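# Grasp the pan and lift it clear of the hot plate

## Task

Grip the pan and raise the whole of it to at least three finger-widths above where it rested on the hot plate, then keep it steady in the air while still holding it.

## Robot and tools

Robot: one arm with seven revolute joints and a two-pad parallel gripper. The base may sit slightly tilted relative to the table. Any mounting block or post counts as part of the arm for the controller's clearance check.

Scene frame: origin on the table surface straight below the arm's base, +z up, +x forward, +y to the left when facing along +x. Joint angles in results are in radians, joint velocities in rad/s, both listed in column order.

Tool execute_actions. Argument actions is a list holding zero or one item. An empty list sends nothing and just reports the current state (pictures included). One item with rows is a motion; one item with only steps is a wait. Optional pictures: true adds camera images to any result.

Motion item: {"rows": [[...], ...], "steps": N}. N is 5 to 15 control steps, each 1/30 s, default 15. rows holds 1 to 15 rows; row k is used on step k and the final row repeats to fill remaining steps. Each row has exactly 10 numbers in this order: joint_1 waist, joint_2 shoulder, joint_3 upper arm roll, joint_4 elbow, joint_5 forearm roll, joint_6 wrist pitch, joint_7 wrist roll, then gripper position, gripper force_limit, gripper speed. The seven joint values are absolute target angles in radians (the same numbers Joint positions shows), not offsets. Nominal ranges: waist -6.283..6.283, shoulder -2.250..2.250, upper arm roll -6.283..6.283, elbow -2.580..2.580, forearm roll -6.283..6.283, wrist pitch -2.100..2.100, wrist roll -6.283..6.283. True ends may differ by up to 0.013 rad either way. A call is rejected (nothing sent) if some target is beyond its range by more than 0.013 and also farther out than that joint's last reported angle. A target beyond the real end is clipped there, and the result then reports the joint was sent to its limit (possibly referring to an earlier, still running action); no such line does not prove more room exists.

Gripper values are unitless in [-1, 1]. position is an absolute opening: +1 fully open (50 mm between pads), about -0.65 pads touching; send -1 to grasp, closing until the object blocks the fingers. force_limit sets pad pressing force: -1 about 20 N, 0 about 102 N, +1 about 185 N (actual grip can be ~17% above). speed sets how fast the gap changes: -1 is 20 mm/s, 0 is 85, +1 is 150. Once fingers stop, new force_limit or speed only apply after the position number changes by at least 0.01; to lighten a grip, open first.

Motion limits: each step the commanded angle stays within 0.304 rad of the measured angle for joints 1-4 and 0.266 rad for joints 5-7; if the targets would move the gripper more than 70 mm from where it is measured, all targets are pulled back proportionally. Joints are speed- and acceleration-limited and are coordinated to arrive together; a reversing command makes them all stop together. After a big move the arm may still be en route when the result arrives. Turning only joint 7 moves the point between the pads around a 25 mm circle.

Wait item: {"steps": N}, N up to 300, returns once N steps have elapsed since the previous result (your thinking time is included). The arm keeps heading to the last row sent until it has nearly stopped or a step was HELD; further travel or pressing needs a new motion. Note that each motion's result is captured 5 steps before it ends; those last steps finish afterwards.

Result lines: Joint positions and Joint velocities; gripper object_status: 0 moving, 1 blocked while opening, 2 blocked while closing (an object is held), 3 reached commanded position or pads met (usually empty, or a very thin item). A new position value resets it to 0 until just after the fingers halt. After grasping, keep sending -1 and confirm status 2. position_measured is in counts; opening in mm is about (250 - position_measured) x 0.202. If grip force drops sharply or the object slips away, the fingers reclose on their own, except after a grasp with force_limit -1, where status stays 2 even if the object is gone. Gripping a fixed, off-center object weakens over time, at force_limit -1 possibly within a minute. HELD marks steps where all or part of your row was not sent. "joint command not followed" means the clearance check altered or blocked targets on some steps.

Faults: if contact torque reaches a joint's load limit (waist, shoulder, upper arm roll, elbow 47.5 N m; forearm roll, wrist pitch, wrist roll 29.9 N m; a carried object's weight adds in), the arm halts for 10 s and the rest of the call is dropped. Holding a load warms the motors; a MOTOR HOT line appears from 60 °C, and at 75 °C an OVER-TEMPERATURE FAULT makes the joints brake only weakly so the arm sags until cooled. So lift promptly, avoid lingering under load, and avoid any stop.

Disturbances: occasionally a brief force pulls on the held item or shoves a loose object. Never push, drop or knock anything off the table; avoid slams, hard impacts, strong presses and letting the pan slip. Smooth, economical motion is preferred.

Tool zoom_image: camera is one of cam_head_left, cam_head_right, cam_high, cam_low, cam_wrist (each 896x504); region is [x0, y0, x1, y1] in pixels of that camera's latest full image, top-left origin, at most 504 by 504. Returns a magnified view.

Tool finished_scene: scene is the number of the current scene. It ends that scene irreversibly, reports whether the goal was met, and gives the next task if any. The goal must already hold and stay held, so only call it with the pan lifted, gripped and steady. Replying without a tool call ends everything.

Each tool is called after "Request:" as name([rows], argument=value, ...), one row to a line, values as JSON.

## Session

Request:
execute_actions(actions=[])

Scene clock: 0.00 s of 4600.00 s.
position_measured=3 object_status=3
Joint positions: [ 1.291  0.633 -0.316  1.59   0.181  1.073  2.494]
Joint velocities: [ 0.    -0.    -0.    -0.001  0.001 -0.    -0.001]
Motor temperatures (°C, as the motors report them): [34 30 32 36 33 39 33]

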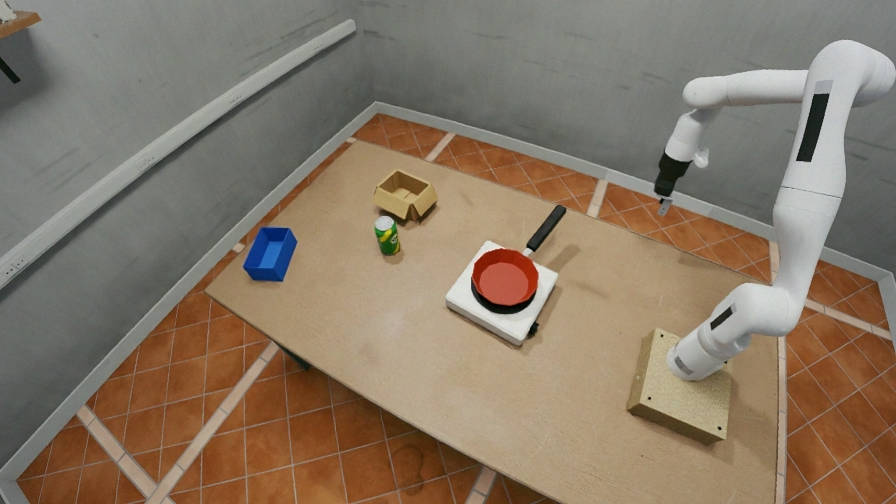

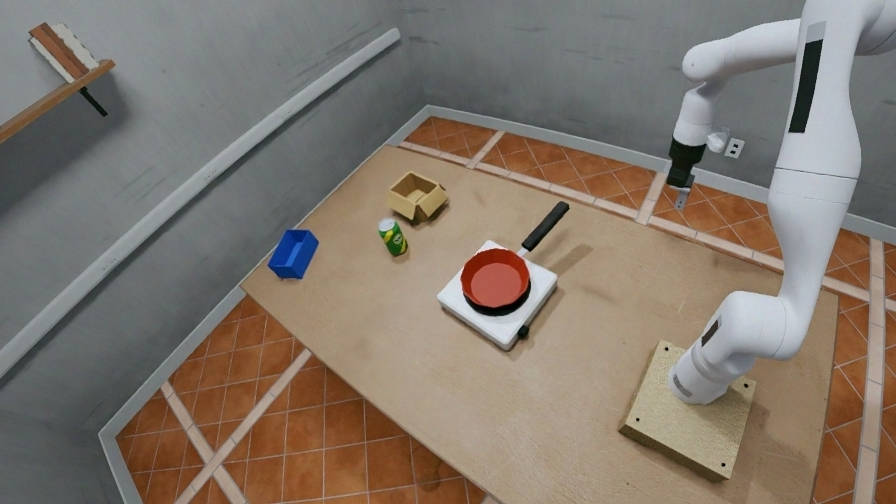

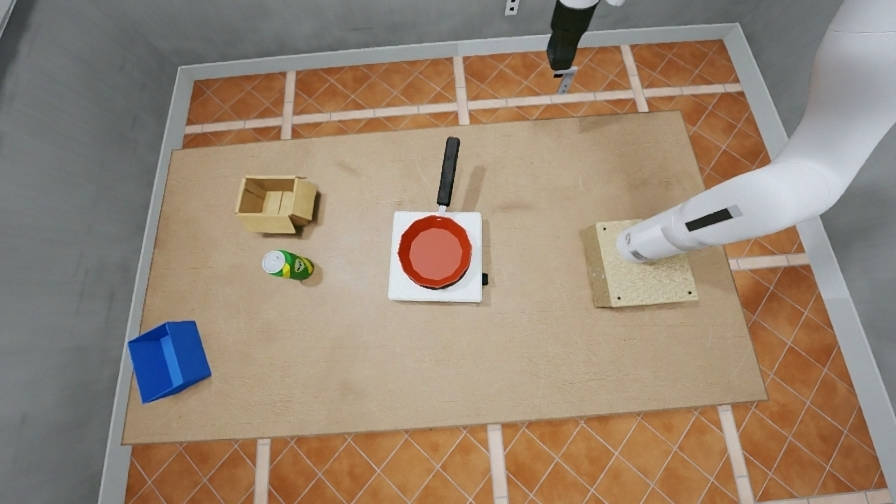

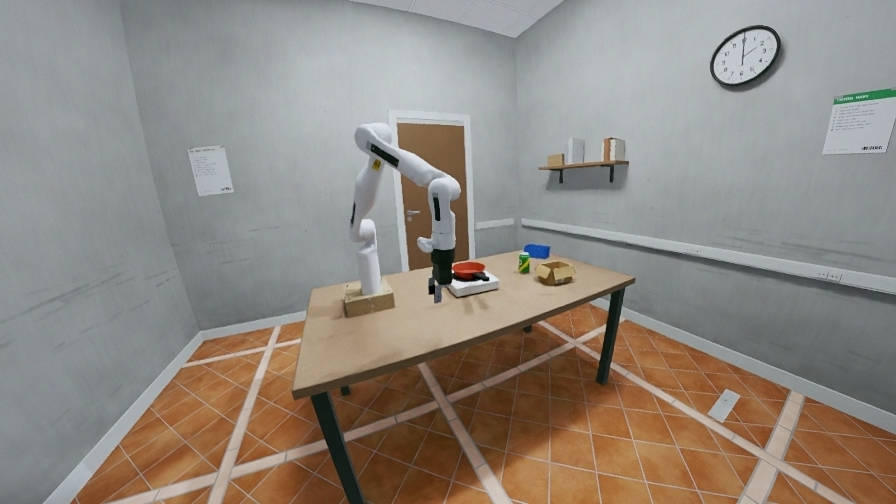

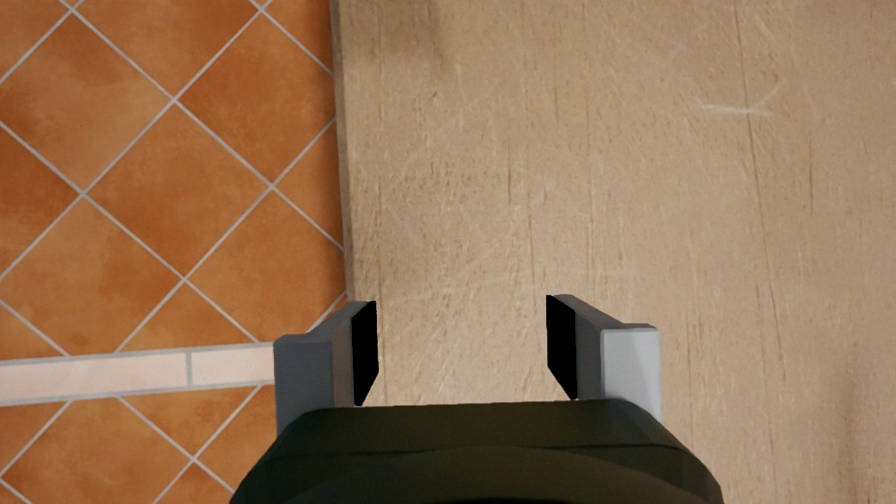

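Request:
execute_actions([
  {"rows":[[0.42,0.877,0,0.916,0,1.349,3.19,1,0,0]]},
])

Request:
execute_actions([
  {"steps":60},
], pictures=true)

Scene clock: 0.87 s of 4600.00 s.
position_measured=3 object_status=3
Joint positions: [ 1.058  0.793 -0.112  1.364  0.064  1.249  2.692]
Joint velocities: [-0.905  0.422  0.639 -0.946 -0.364  0.546  0.85 ]
Motor temperatures (°C, as the motors report them): [34 30 32 36 33 39 33]
Steps of this call (steps 1 to 16: nothing new was sent; steps 17 to 26: the first 10 steps of this action). Readings (joint positions | what the end effector reports):
17: [1.289 0.634 -0.315 1.589 0.181 1.074 2.494] | position_measured=3 object_status=3
18: [1.282 0.639 -0.309 1.583 0.178 1.078 2.499] | position_measured=3 object_status=3
20: [1.251 0.663 -0.283 1.555 0.162 1.102 2.522] | position_measured=3 object_status=3
24: [1.127 0.755 -0.166 1.435 0.096 1.203 2.628] | position_measured=3 object_status=3
26: the state above

Scene clock: 2.87 s of 4600.00 s.
position_measured=3 object_status=3
Joint positions: [0.42  0.877 0.    0.916 0.    1.349 3.19 ]
Joint velocities: [ 0.001  0.001 -0.     0.002  0.     0.    -0.001]
Motor temperatures (°C, as the motors report them): [34 30 32 36 33 39 33]
Kept back: nothing.
Steps of this call (steps 1 to 5: the last 5 steps of your previous action; steps 6 to 45: the robot went on to your last target; steps 46 to 60: nothing new was sent). Readings (joint positions | what the end effector reports):
1: [1.029 0.805 -0.093 1.334 0.054 1.265 2.719] | position_measured=3 object_status=3
2: [1.002 0.814 -0.079 1.305 0.047 1.277 2.744] | position_measured=3 object_status=3
4: [0.951 0.826 -0.062 1.253 0.038 1.292 2.790] | position_measured=3 object_status=3
8: [0.856 0.841 -0.043 1.158 0.026 1.309 2.875] | position_measured=3 object_status=3
60: the state above
The arm was judged still, so your last target was given up. Only a new action makes it travel on or press farther. Fingers that are still opening or closing keep moving.

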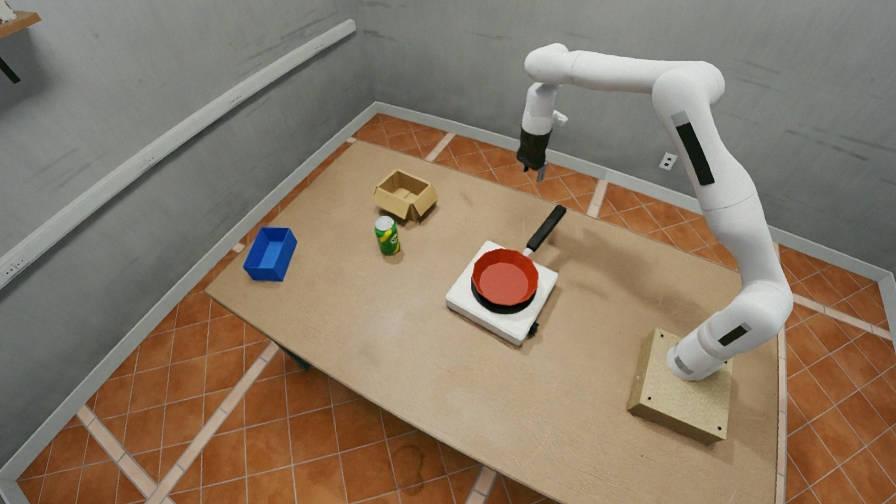

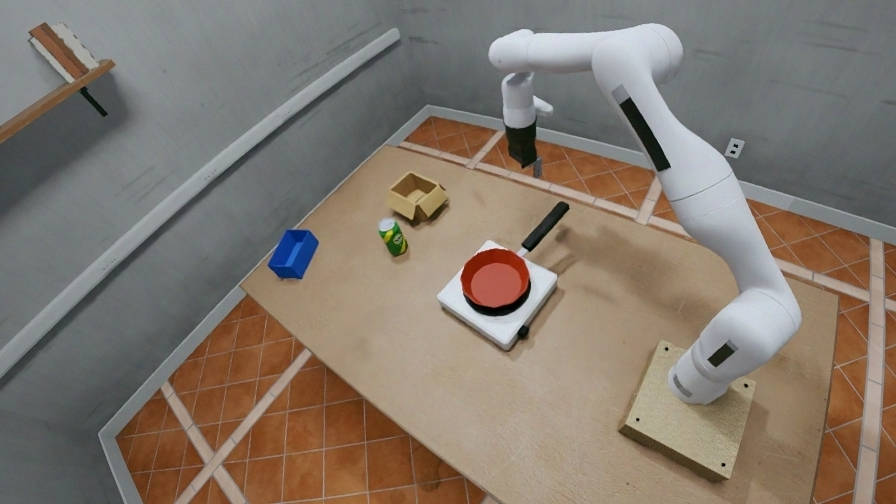

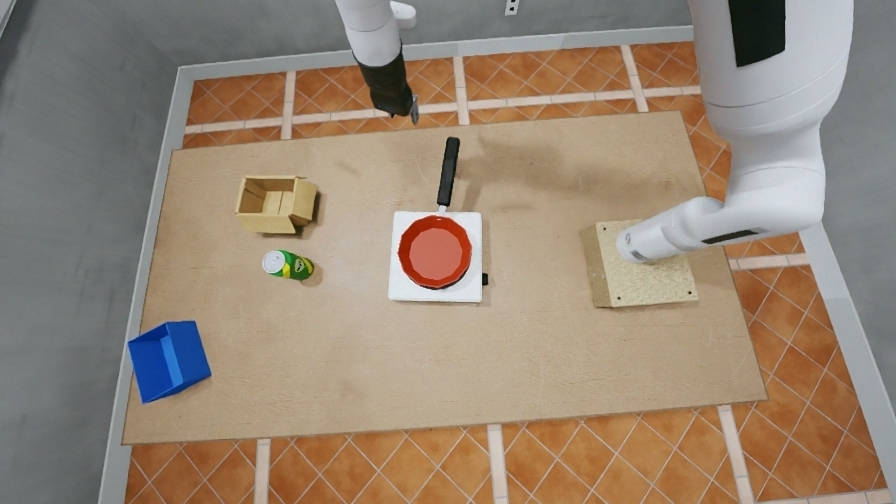

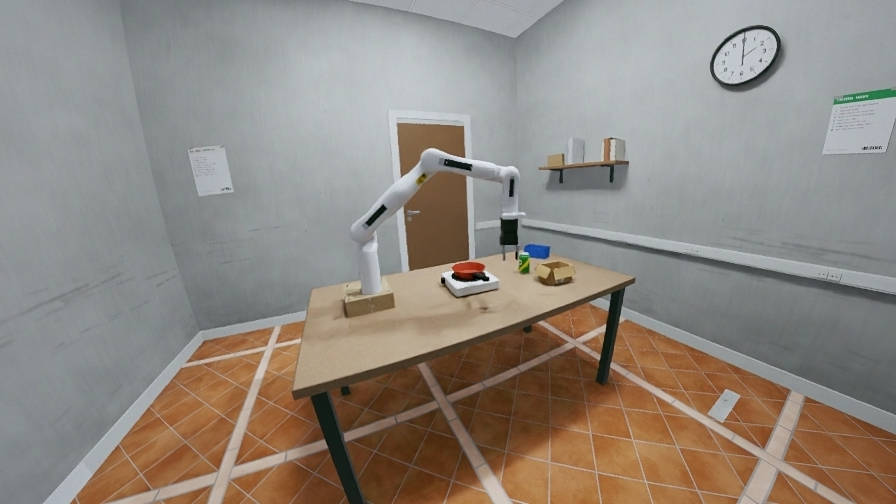

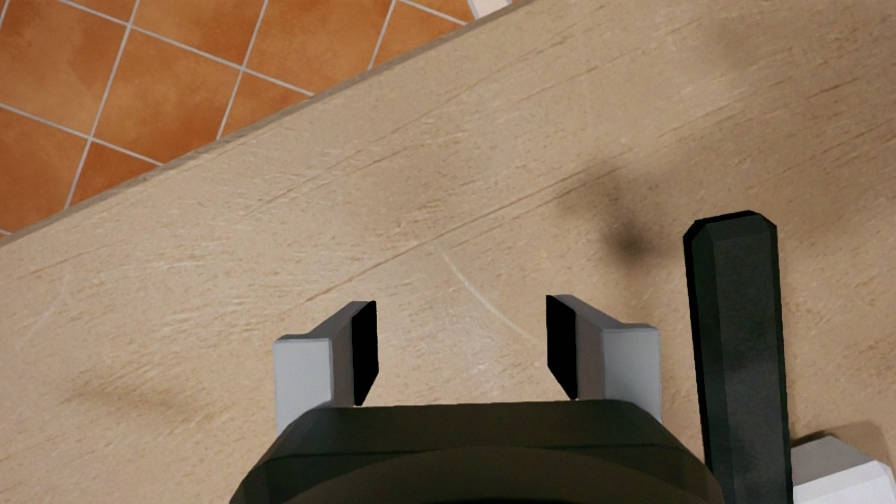

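Request:
execute_actions([
  {"rows":[[0.42,0.672,0,1.507,0,0.963,3.19,1,0,0]]},
])

Request:
execute_actions([
  {"steps":40},
], pictures=true)

Scene clock: 3.40 s of 4600.00 s.
position_measured=3 object_status=3
Joint positions: [0.42  0.738 0.    1.16  0.    1.137 3.19 ]
Joint velocities: [ 0.001 -0.432 -0.001  1.345 -0.    -1.099  0.001]
Motor temperatures (°C, as the motors report them): [34 30 32 36 33 39 33]
Steps of this call (steps 1 to 6: nothing new was sent; steps 7 to 16: the first 10 steps of this action). Readings (joint positions | what the end effector reports):
7: [0.420 0.876 -0.000 0.917 0.000 1.348 3.190] | position_measured=3 object_status=3
8: [0.420 0.872 -0.000 0.923 0.000 1.344 3.190] | position_measured=3 object_status=3
10: [0.420 0.852 -0.000 0.952 -0.000 1.320 3.190] | position_measured=3 object_status=3
14: [0.420 0.773 -0.000 1.073 0.000 1.213 3.190] | position_measured=3 object_status=3
16: the state above

Scene clock: 4.73 s of 4600.00 s.
position_measured=3 object_status=3
Joint positions: [0.42  0.672 0.    1.507 0.    0.963 3.19 ]
Joint velocities: [ 0.001 -0.001 -0.001  0.     0.    -0.     0.   ]
Motor temperatures (°C, as the motors report them): [34 30 32 36 33 39 33]
Kept back: nothing.
Steps of this call (steps 1 to 5: the last 5 steps of your previous action; steps 6 to 30: the robot went on to your last target; steps 31 to 40: nothing new was sent). Readings (joint positions | what the end effector reports):
1: [0.420 0.725 0.000 1.205 0.000 1.102 3.190] | position_measured=3 object_status=3
2: [0.420 0.714 0.000 1.247 0.000 1.074 3.190] | position_measured=3 object_status=3
4: [0.420 0.700 0.000 1.321 0.000 1.032 3.190] | position_measured=3 object_status=3
8: [0.420 0.683 -0.000 1.447 -0.000 0.985 3.190] | position_measured=3 object_status=3
40: the state above
The arm was judged still, so your last target was given up. Only a new action makes it travel on or press farther. Fingers that are still opening or closing keep moving.

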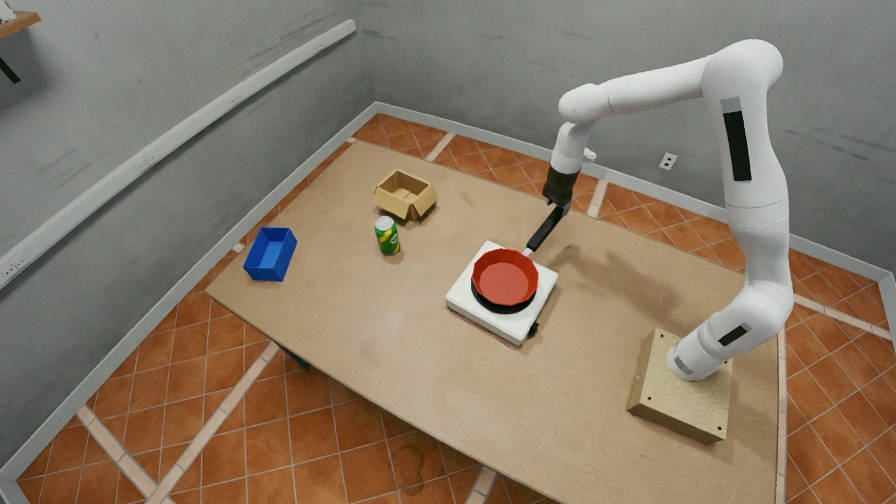

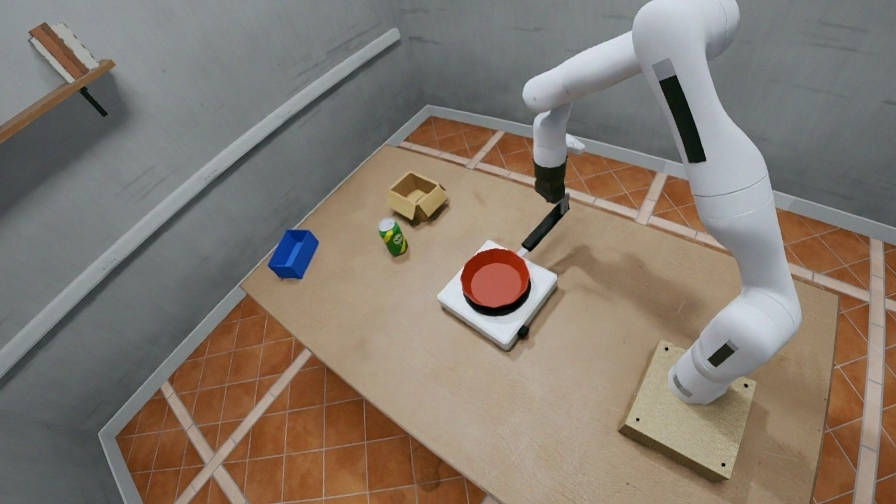

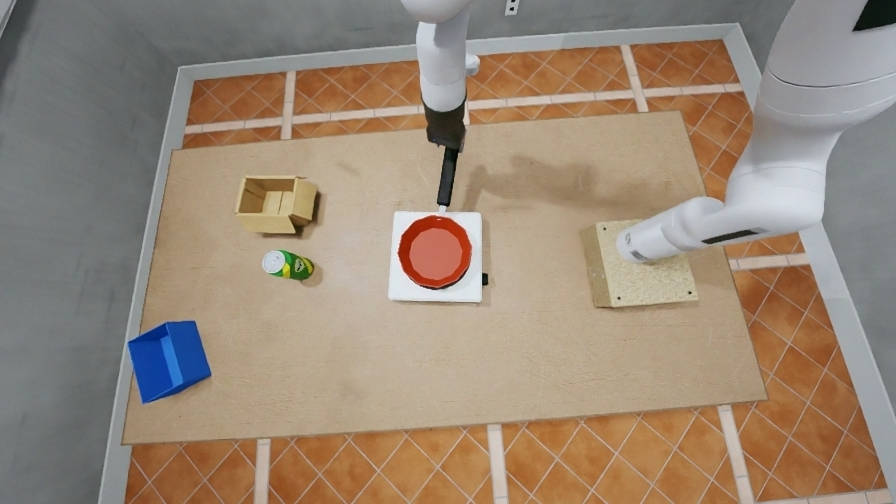

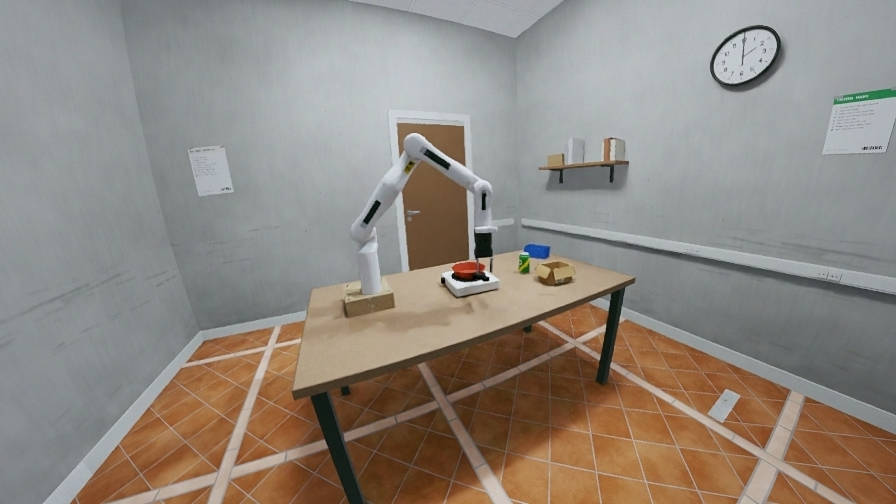

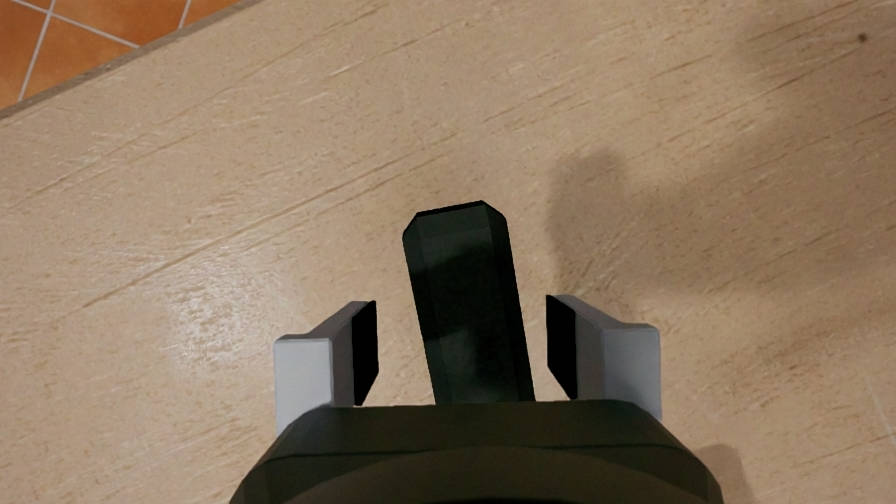

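Request:
execute_actions([
  {"rows":[[0.32,0.728,0,1.593,0,0.821,3.25,1,0,0]]},
])

Request:
execute_actions([
  {"steps":25},
], pictures=true)

Scene clock: 5.27 s of 4600.00 s.
position_measured=3 object_status=3
Joint positions: [ 0.324  0.727 -0.003  1.592 -0.001  0.822  3.25 ]
Joint velocities: [-0.024  0.004  0.053  0.011  0.022 -0.024  0.006]
Motor temperatures (°C, as the motors report them): [34 30 32 36 33 39 33]
Steps of this call (steps 1 to 6: nothing new was sent; steps 7 to 16: the first 10 steps of this action). Readings (joint positions | what the end effector reports):
7: [0.418 0.673 0.000 1.508 0.000 0.962 3.190] | position_measured=3 object_status=3
8: [0.412 0.676 0.002 1.512 0.001 0.955 3.193] | position_measured=3 object_status=3
10: [0.382 0.691 0.004 1.535 0.002 0.917 3.209] | position_measured=3 object_status=3
14: [0.327 0.725 -0.004 1.588 -0.001 0.828 3.247] | position_measured=3 object_status=3
16: the state above

Scene clock: 6.10 s of 4600.00 s.
position_measured=3 object_status=3
Joint positions: [0.32  0.728 0.    1.593 0.    0.821 3.25 ]
Joint velocities: [ 0.     0.    -0.002 -0.    -0.001  0.     0.   ]
Motor temperatures (°C, as the motors report them): [34 30 32 36 33 39 33]
Kept back: nothing.
Steps of this call (steps 1 to 5: the last 5 steps of your previous action; steps 6 to 15: the robot went on to your last target; steps 16 to 25: nothing new was sent). Readings (joint positions | what the end effector reports):
1: [0.323 0.727 -0.001 1.592 -0.000 0.821 3.250] | position_measured=3 object_status=3
2: [0.322 0.727 -0.000 1.593 0.000 0.821 3.250] | position_measured=3 object_status=3
4: [0.321 0.728 0.000 1.593 0.000 0.821 3.250] | position_measured=3 object_status=3
8: [0.320 0.728 -0.000 1.593 -0.000 0.821 3.250] | position_measured=3 object_status=3
25: the state above
The arm was judged still, so your last target was given up. Only a new action makes it travel on or press farther. Fingers that are still opening or closing keep moving.

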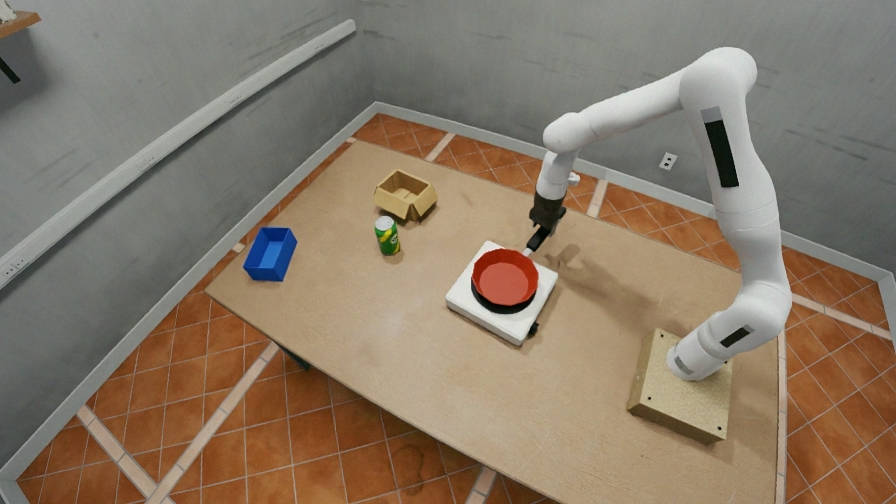

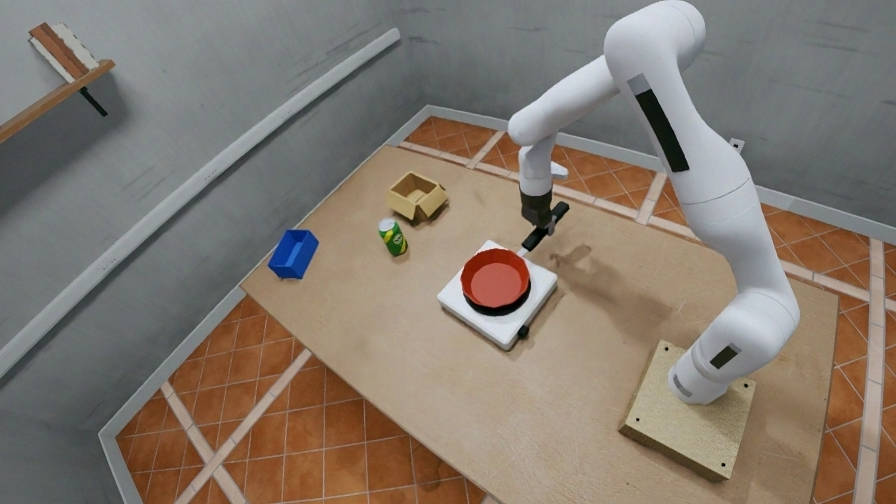

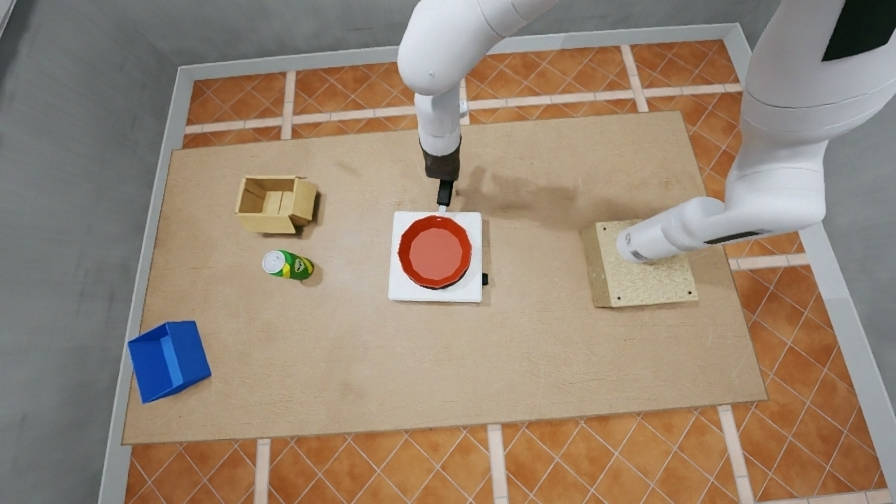

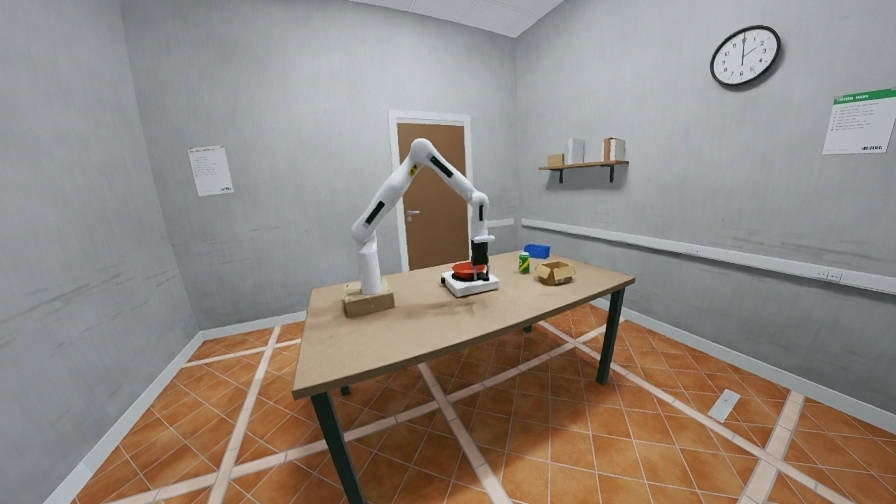

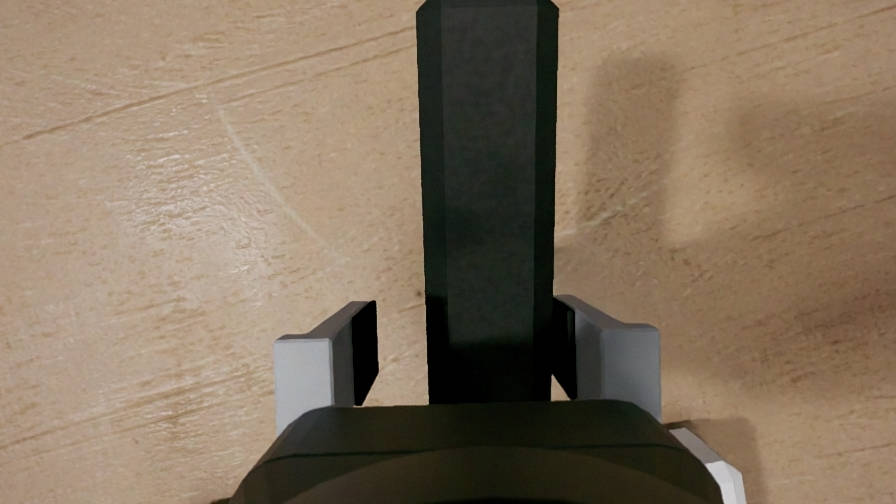

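Request:
execute_actions([
  {"rows":[[0.32,0.714,0,1.623,0,0.805,3.25,1,0,0]],"steps":10},
])

Request:
execute_actions([
  {"rows":[[0.32,0.765,0,1.643,0,0.734,3.25,1,0,0]]},
])

Request:
execute_actions([
  {"steps":15},
], pictures=true)

Scene clock: 6.50 s of 4600.00 s.
position_measured=3 object_status=3
Joint positions: [ 0.32   0.715  0.     1.62  -0.     0.807  3.25 ]
Joint velocities: [ 0.001 -0.001  0.     0.062  0.    -0.034  0.001]
Motor temperatures (°C, as the motors report them): [34 30 32 36 33 39 33]
Steps of this call (steps 1 to 7: nothing new was sent; steps 8 to 12: the first 5 steps of this action). Readings (joint positions | what the end effector reports):
8: [0.320 0.727 -0.000 1.594 0.000 0.820 3.250] | position_measured=3 object_status=3
9: [0.320 0.724 -0.000 1.600 0.000 0.817 3.250] | position_measured=3 object_status=3
11: [0.320 0.716 -0.000 1.617 -0.000 0.809 3.250] | position_measured=3 object_status=3
12: the state above

Scene clock: 7.00 s of 4600.00 s.
position_measured=3 object_status=3
Joint positions: [ 0.32   0.764 -0.     1.643  0.     0.734  3.25 ]
Joint velocities: [-0.     0.011  0.001 -0.     0.    -0.002  0.001]
Motor temperatures (°C, as the motors report them): [34 30 32 36 33 39 33]
Steps of this call (steps 1 to 5: the last 5 steps of your previous action; steps 6 to 15: the first 10 steps of this action). Readings (joint positions | what the end effector reports):
6: [0.320 0.716 0.000 1.623 -0.000 0.804 3.250] | position_measured=3 object_status=3
7: [0.320 0.721 0.000 1.625 0.000 0.797 3.250] | position_measured=3 object_status=3
9: [0.320 0.747 0.000 1.634 0.000 0.763 3.250] | position_measured=3 object_status=3
13: [0.320 0.763 -0.000 1.643 -0.000 0.735 3.250] | position_measured=3 object_status=3
15: the state above

Scene clock: 7.50 s of 4600.00 s.
position_measured=3 object_status=3
Joint positions: [0.32  0.765 0.    1.643 0.    0.734 3.25 ]
Joint velocities: [-0.     0.    -0.     0.001  0.001  0.    -0.001]
Motor temperatures (°C, as the motors report them): [34 30 32 36 33 39 33]
Kept back: nothing.
Steps of this call (steps 1 to 5: the last 5 steps of your previous action; steps 6 to 15: the robot went on to your last target). Readings (joint positions | what the end effector reports):
1: [0.320 0.764 -0.000 1.643 0.000 0.734 3.250] | position_measured=3 object_status=3
2: [0.320 0.764 0.000 1.643 0.000 0.734 3.250] | position_measured=3 object_status=3
4: [0.320 0.765 0.000 1.643 0.000 0.734 3.250] | position_measured=3 object_status=3
8: [0.320 0.765 -0.000 1.643 0.000 0.734 3.250] | position_measured=3 object_status=3
15: the state above
The arm was judged still, so your last target was given up. Only a new action makes it travel on or press farther. Fingers that are still opening or closing keep moving.

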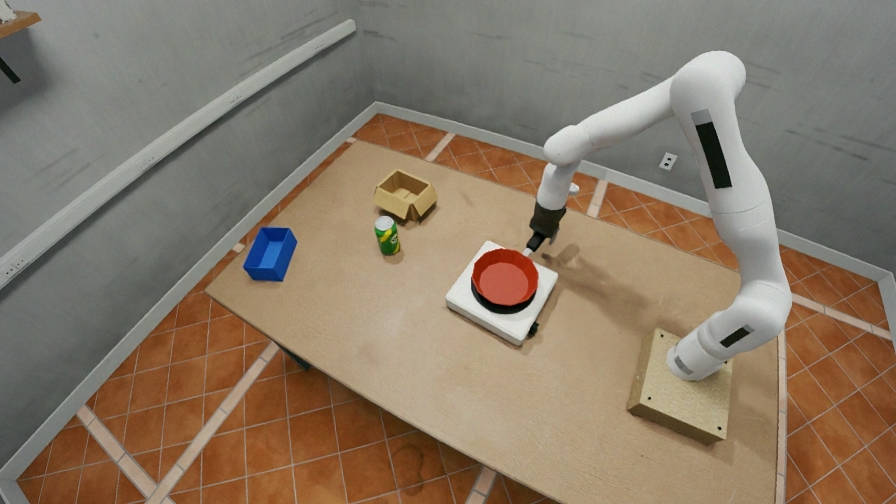

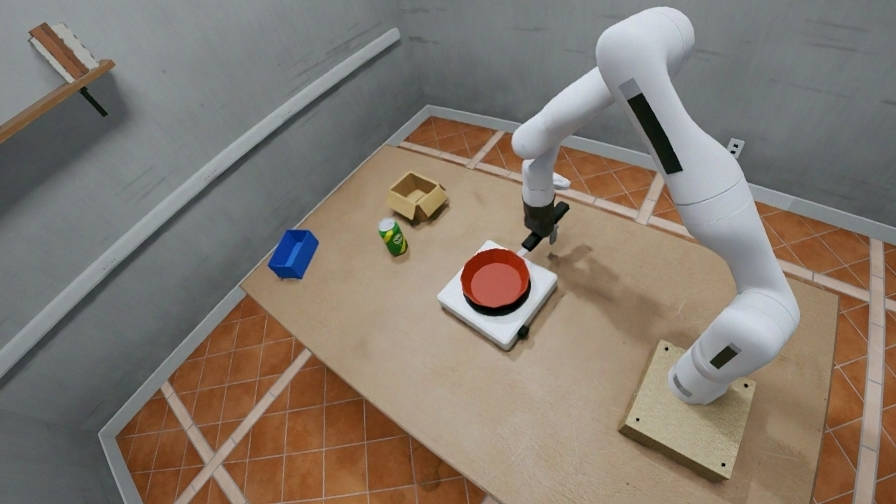

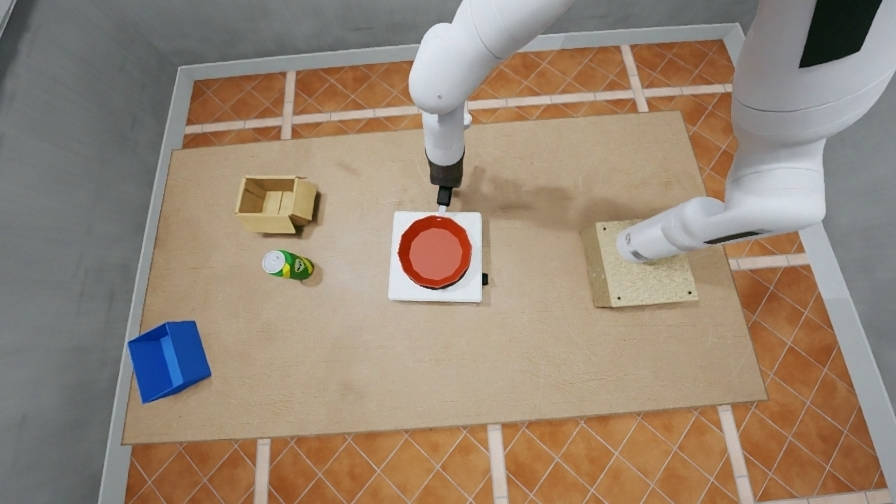

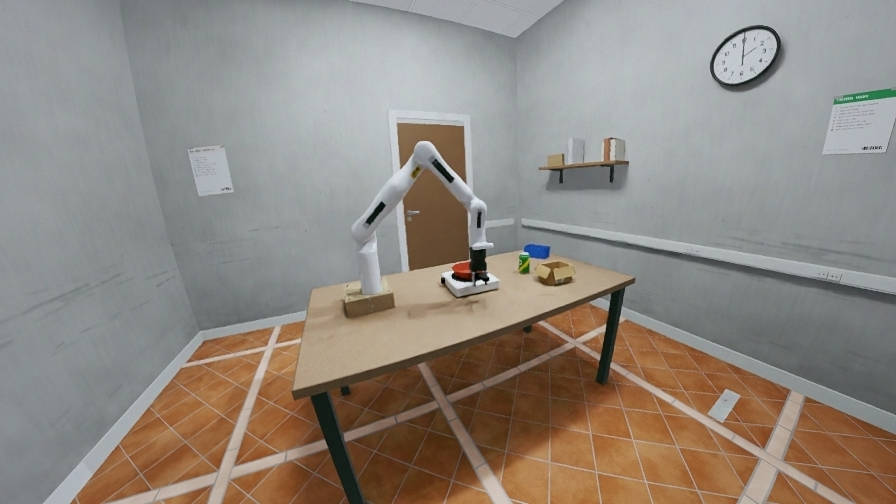

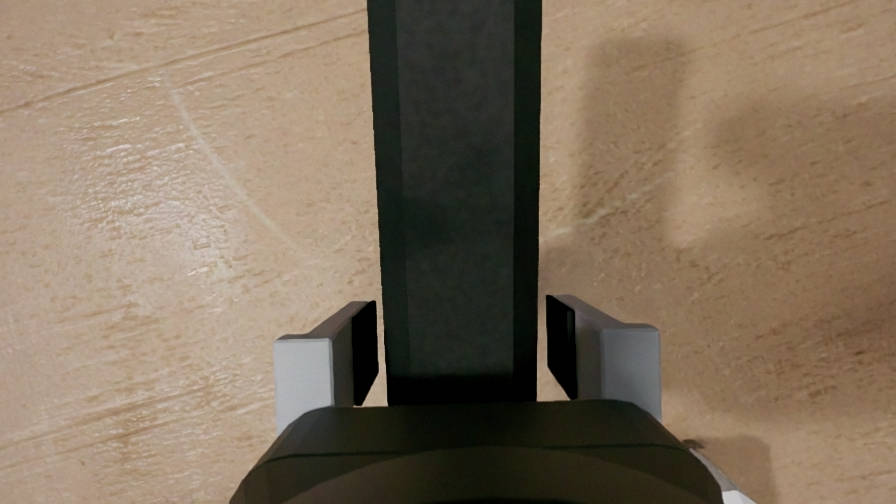

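Grip.

Request:
execute_actions([
  {"rows":[[0.32,0.765,0,1.643,0,0.734,3.25,-1,1,0]]},
])

Request:
execute_actions([
  {"steps":10},
])

Scene clock: 8.00 s of 4600.00 s.
position_measured=104 object_status=0
Joint positions: [ 0.32   0.765  0.     1.643 -0.     0.733  3.25 ]
Joint velocities: [ 0.     0.    -0.     0.001  0.001  0.001  0.002]
Motor temperatures (°C, as the motors report them): [34 30 32 36 33 39 33]
Steps of this call (steps 1 to 5: nothing new was sent; steps 6 to 15: the first 10 steps of this action). Readings (joint positions | what the end effector reports):
6: [0.320 0.765 0.000 1.643 0.000 0.734 3.250] | position_measured=14 object_status=0
7: [0.320 0.765 0.000 1.643 0.000 0.734 3.250] | position_measured=28 object_status=0
9: [0.320 0.765 -0.000 1.643 0.000 0.734 3.250] | position_measured=56 object_status=0
13: [0.320 0.765 0.000 1.643 -0.000 0.733 3.250] | position_measured=104 object_status=0
15: the state above

Scene clock: 8.33 s of 4600.00 s.
position_measured=104 object_status=2
Joint positions: [ 0.32   0.765 -0.     1.643 -0.     0.733  3.25 ]
Joint velocities: [-0.    -0.001 -0.     0.001  0.    -0.    -0.   ]
Motor temperatures (°C, as the motors report them): [34 30 32 36 33 39 33]
Kept back: nothing.
Steps of this call (steps 1 to 5: the last 5 steps of your previous action; steps 6 to 10: the robot went on to your last target). Readings (joint positions | what the end effector reports):
1: [0.320 0.765 0.000 1.643 -0.000 0.733 3.250] | position_measured=104 object_status=0
2: [0.320 0.765 0.000 1.643 -0.000 0.733 3.250] | position_measured=104 object_status=0
4: [0.320 0.765 0.000 1.643 -0.000 0.733 3.250] | position_measured=104 object_status=2
8: [0.320 0.765 -0.000 1.643 -0.000 0.733 3.250] | position_measured=104 object_status=2
10: the state above

Request:
execute_actions([
  {"rows":[[0.32,0.75,0,1.64,0,0.752,3.25,-1,1,0],[0.32,0.735,0,1.633,0,0.774,3.25,-1,1,0],[0.32,0.72,0,1.626,0,0.796,3.25,-1,1,0],[0.32,0.705,0,1.617,0,0.82,3.25,-1,1,0],[0.32,0.69,0,1.607,0,0.845,3.25,-1,1,0],[0.32,0.675,0,1.596,0,0.871,3.25,-1,1,0],[0.32,0.66,0,1.585,0,0.897,3.25,-1,1,0],[0.32,0.645,0,1.573,0,0.924,3.25,-1,1,0],[0.32,0.63,0,1.561,0,0.951,3.25,-1,1,0],[0.32,0.615,0,1.548,0,0.979,3.25,-1,1,0],[0.32,0.6,0,1.535,0,1.007,3.25,-1,1,0],[0.32,0.585,0,1.522,0,1.035,3.25,-1,1,0],[0.32,0.572,0,1.51,0,1.06,3.25,-1,1,0]]},
])

Request:
execute_actions([
  {"steps":40},
], pictures=true)

Scene clock: 8.97 s of 4600.00 s.
position_measured=104 object_status=2
Joint positions: [ 0.32   0.657 -0.     1.581 -0.     0.904  3.25 ]
Joint velocities: [ 0.    -0.434  0.003 -0.341  0.003  0.776  0.001]
Motor temperatures (°C, as the motors report them): [34 30 32 36 33 39 33]
Steps of this call (steps 1 to 9: the robot went on to your last target; steps 10 to 19: the first 10 steps of this action). Readings (joint positions | what the end effector reports):
10: [0.320 0.764 -0.000 1.643 -0.000 0.734 3.250] | position_measured=104 object_status=2
11: [0.320 0.758 -0.000 1.642 -0.000 0.740 3.250] | position_measured=104 object_status=2
13: [0.320 0.739 -0.000 1.635 0.000 0.769 3.250] | position_measured=104 object_status=2
17: [0.320 0.686 -0.001 1.603 -0.000 0.853 3.250] | position_measured=104 object_status=2
19: the state above

Scene clock: 10.30 s of 4600.00 s.
position_measured=104 object_status=2
Joint positions: [ 0.32   0.572  0.     1.51  -0.     1.06   3.25 ]
Joint velocities: [-0.     0.    -0.001 -0.    -0.     0.     0.   ]
Motor temperatures (°C, as the motors report them): [34 30 32 36 33 39 33]
Kept back: nothing.
Steps of this call (steps 1 to 5: the last 5 steps of your previous action; steps 6 to 30: the robot went on to your last target; steps 31 to 40: nothing new was sent). Readings (joint positions | what the end effector reports):
1: [0.320 0.642 -0.000 1.570 -0.000 0.930 3.250] | position_measured=104 object_status=2
2: [0.320 0.628 -0.000 1.558 -0.000 0.957 3.250] | position_measured=104 object_status=2
4: [0.320 0.599 0.001 1.533 0.001 1.011 3.250] | position_measured=104 object_status=2
8: [0.320 0.574 -0.000 1.510 -0.000 1.059 3.250] | position_measured=104 object_status=2
40: the state above
The arm was judged still, so your last target was given up. Only a new action makes it travel on or press farther. Fingers that are still opening or closing keep moving.

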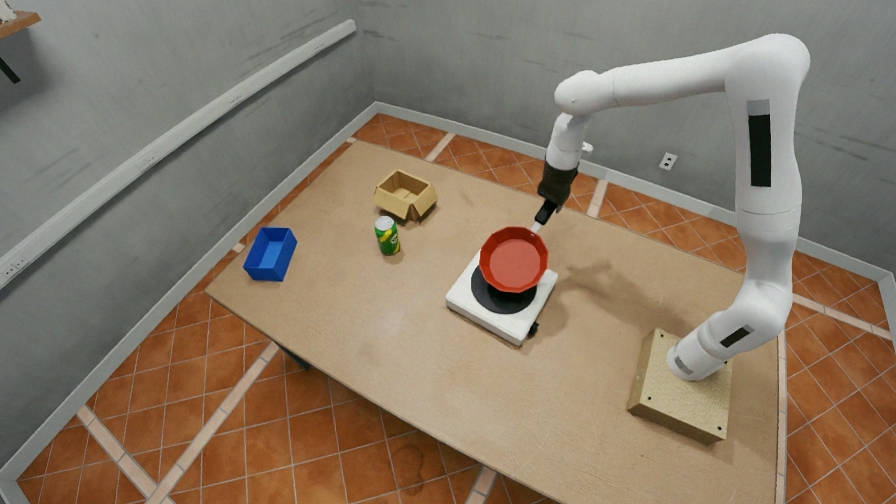

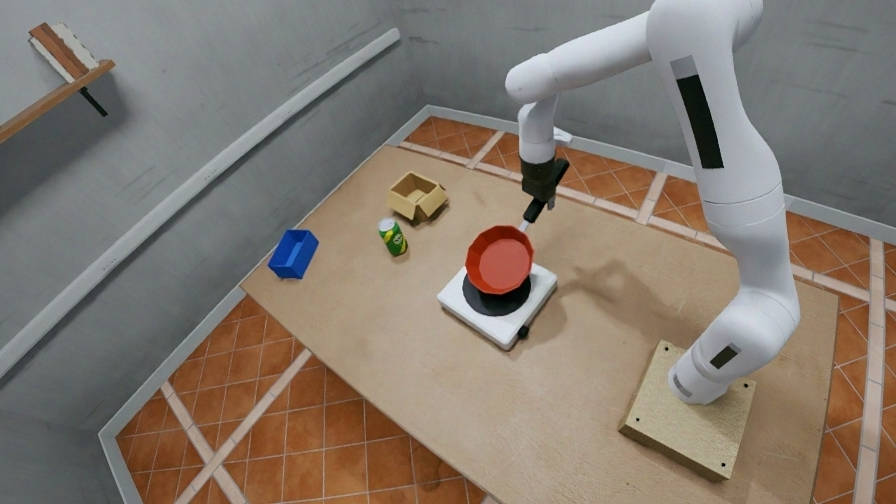

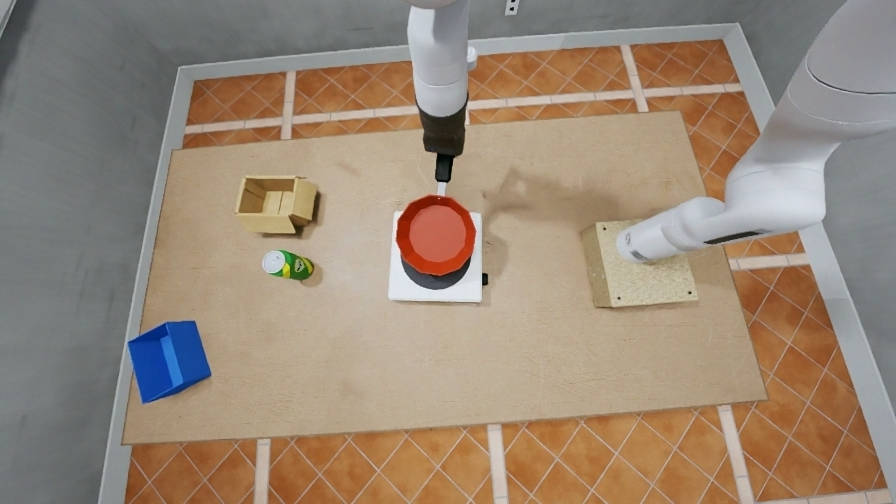

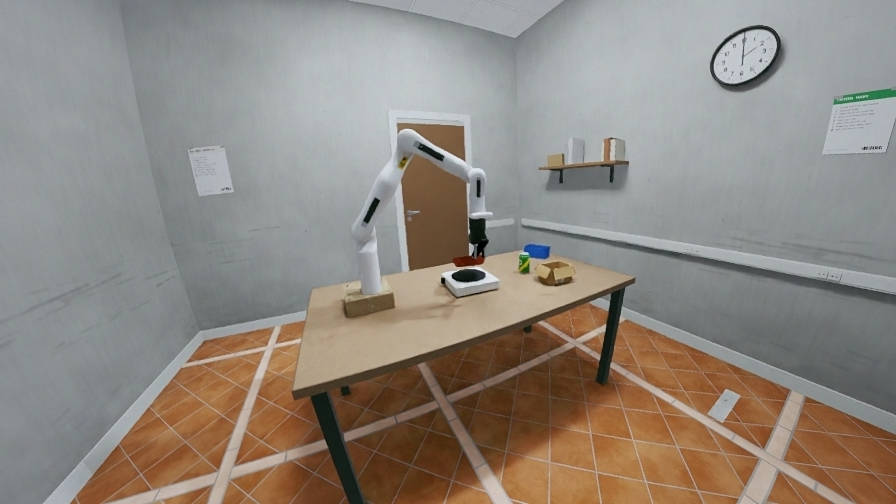

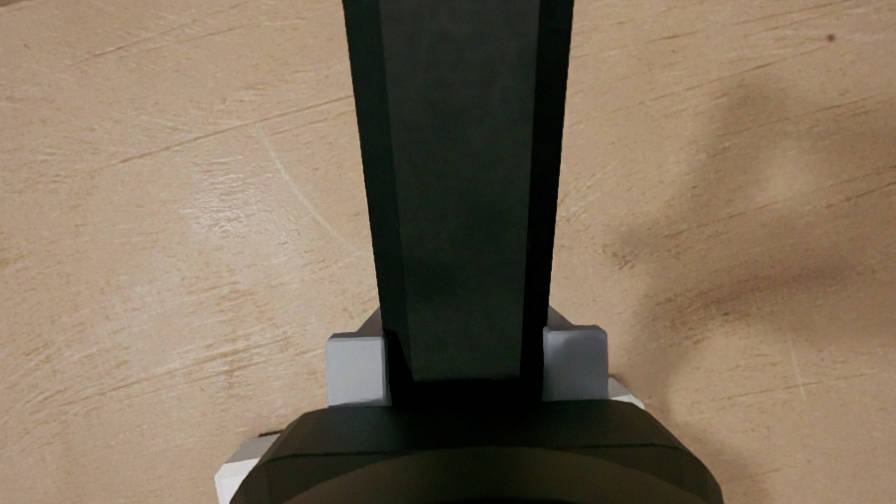

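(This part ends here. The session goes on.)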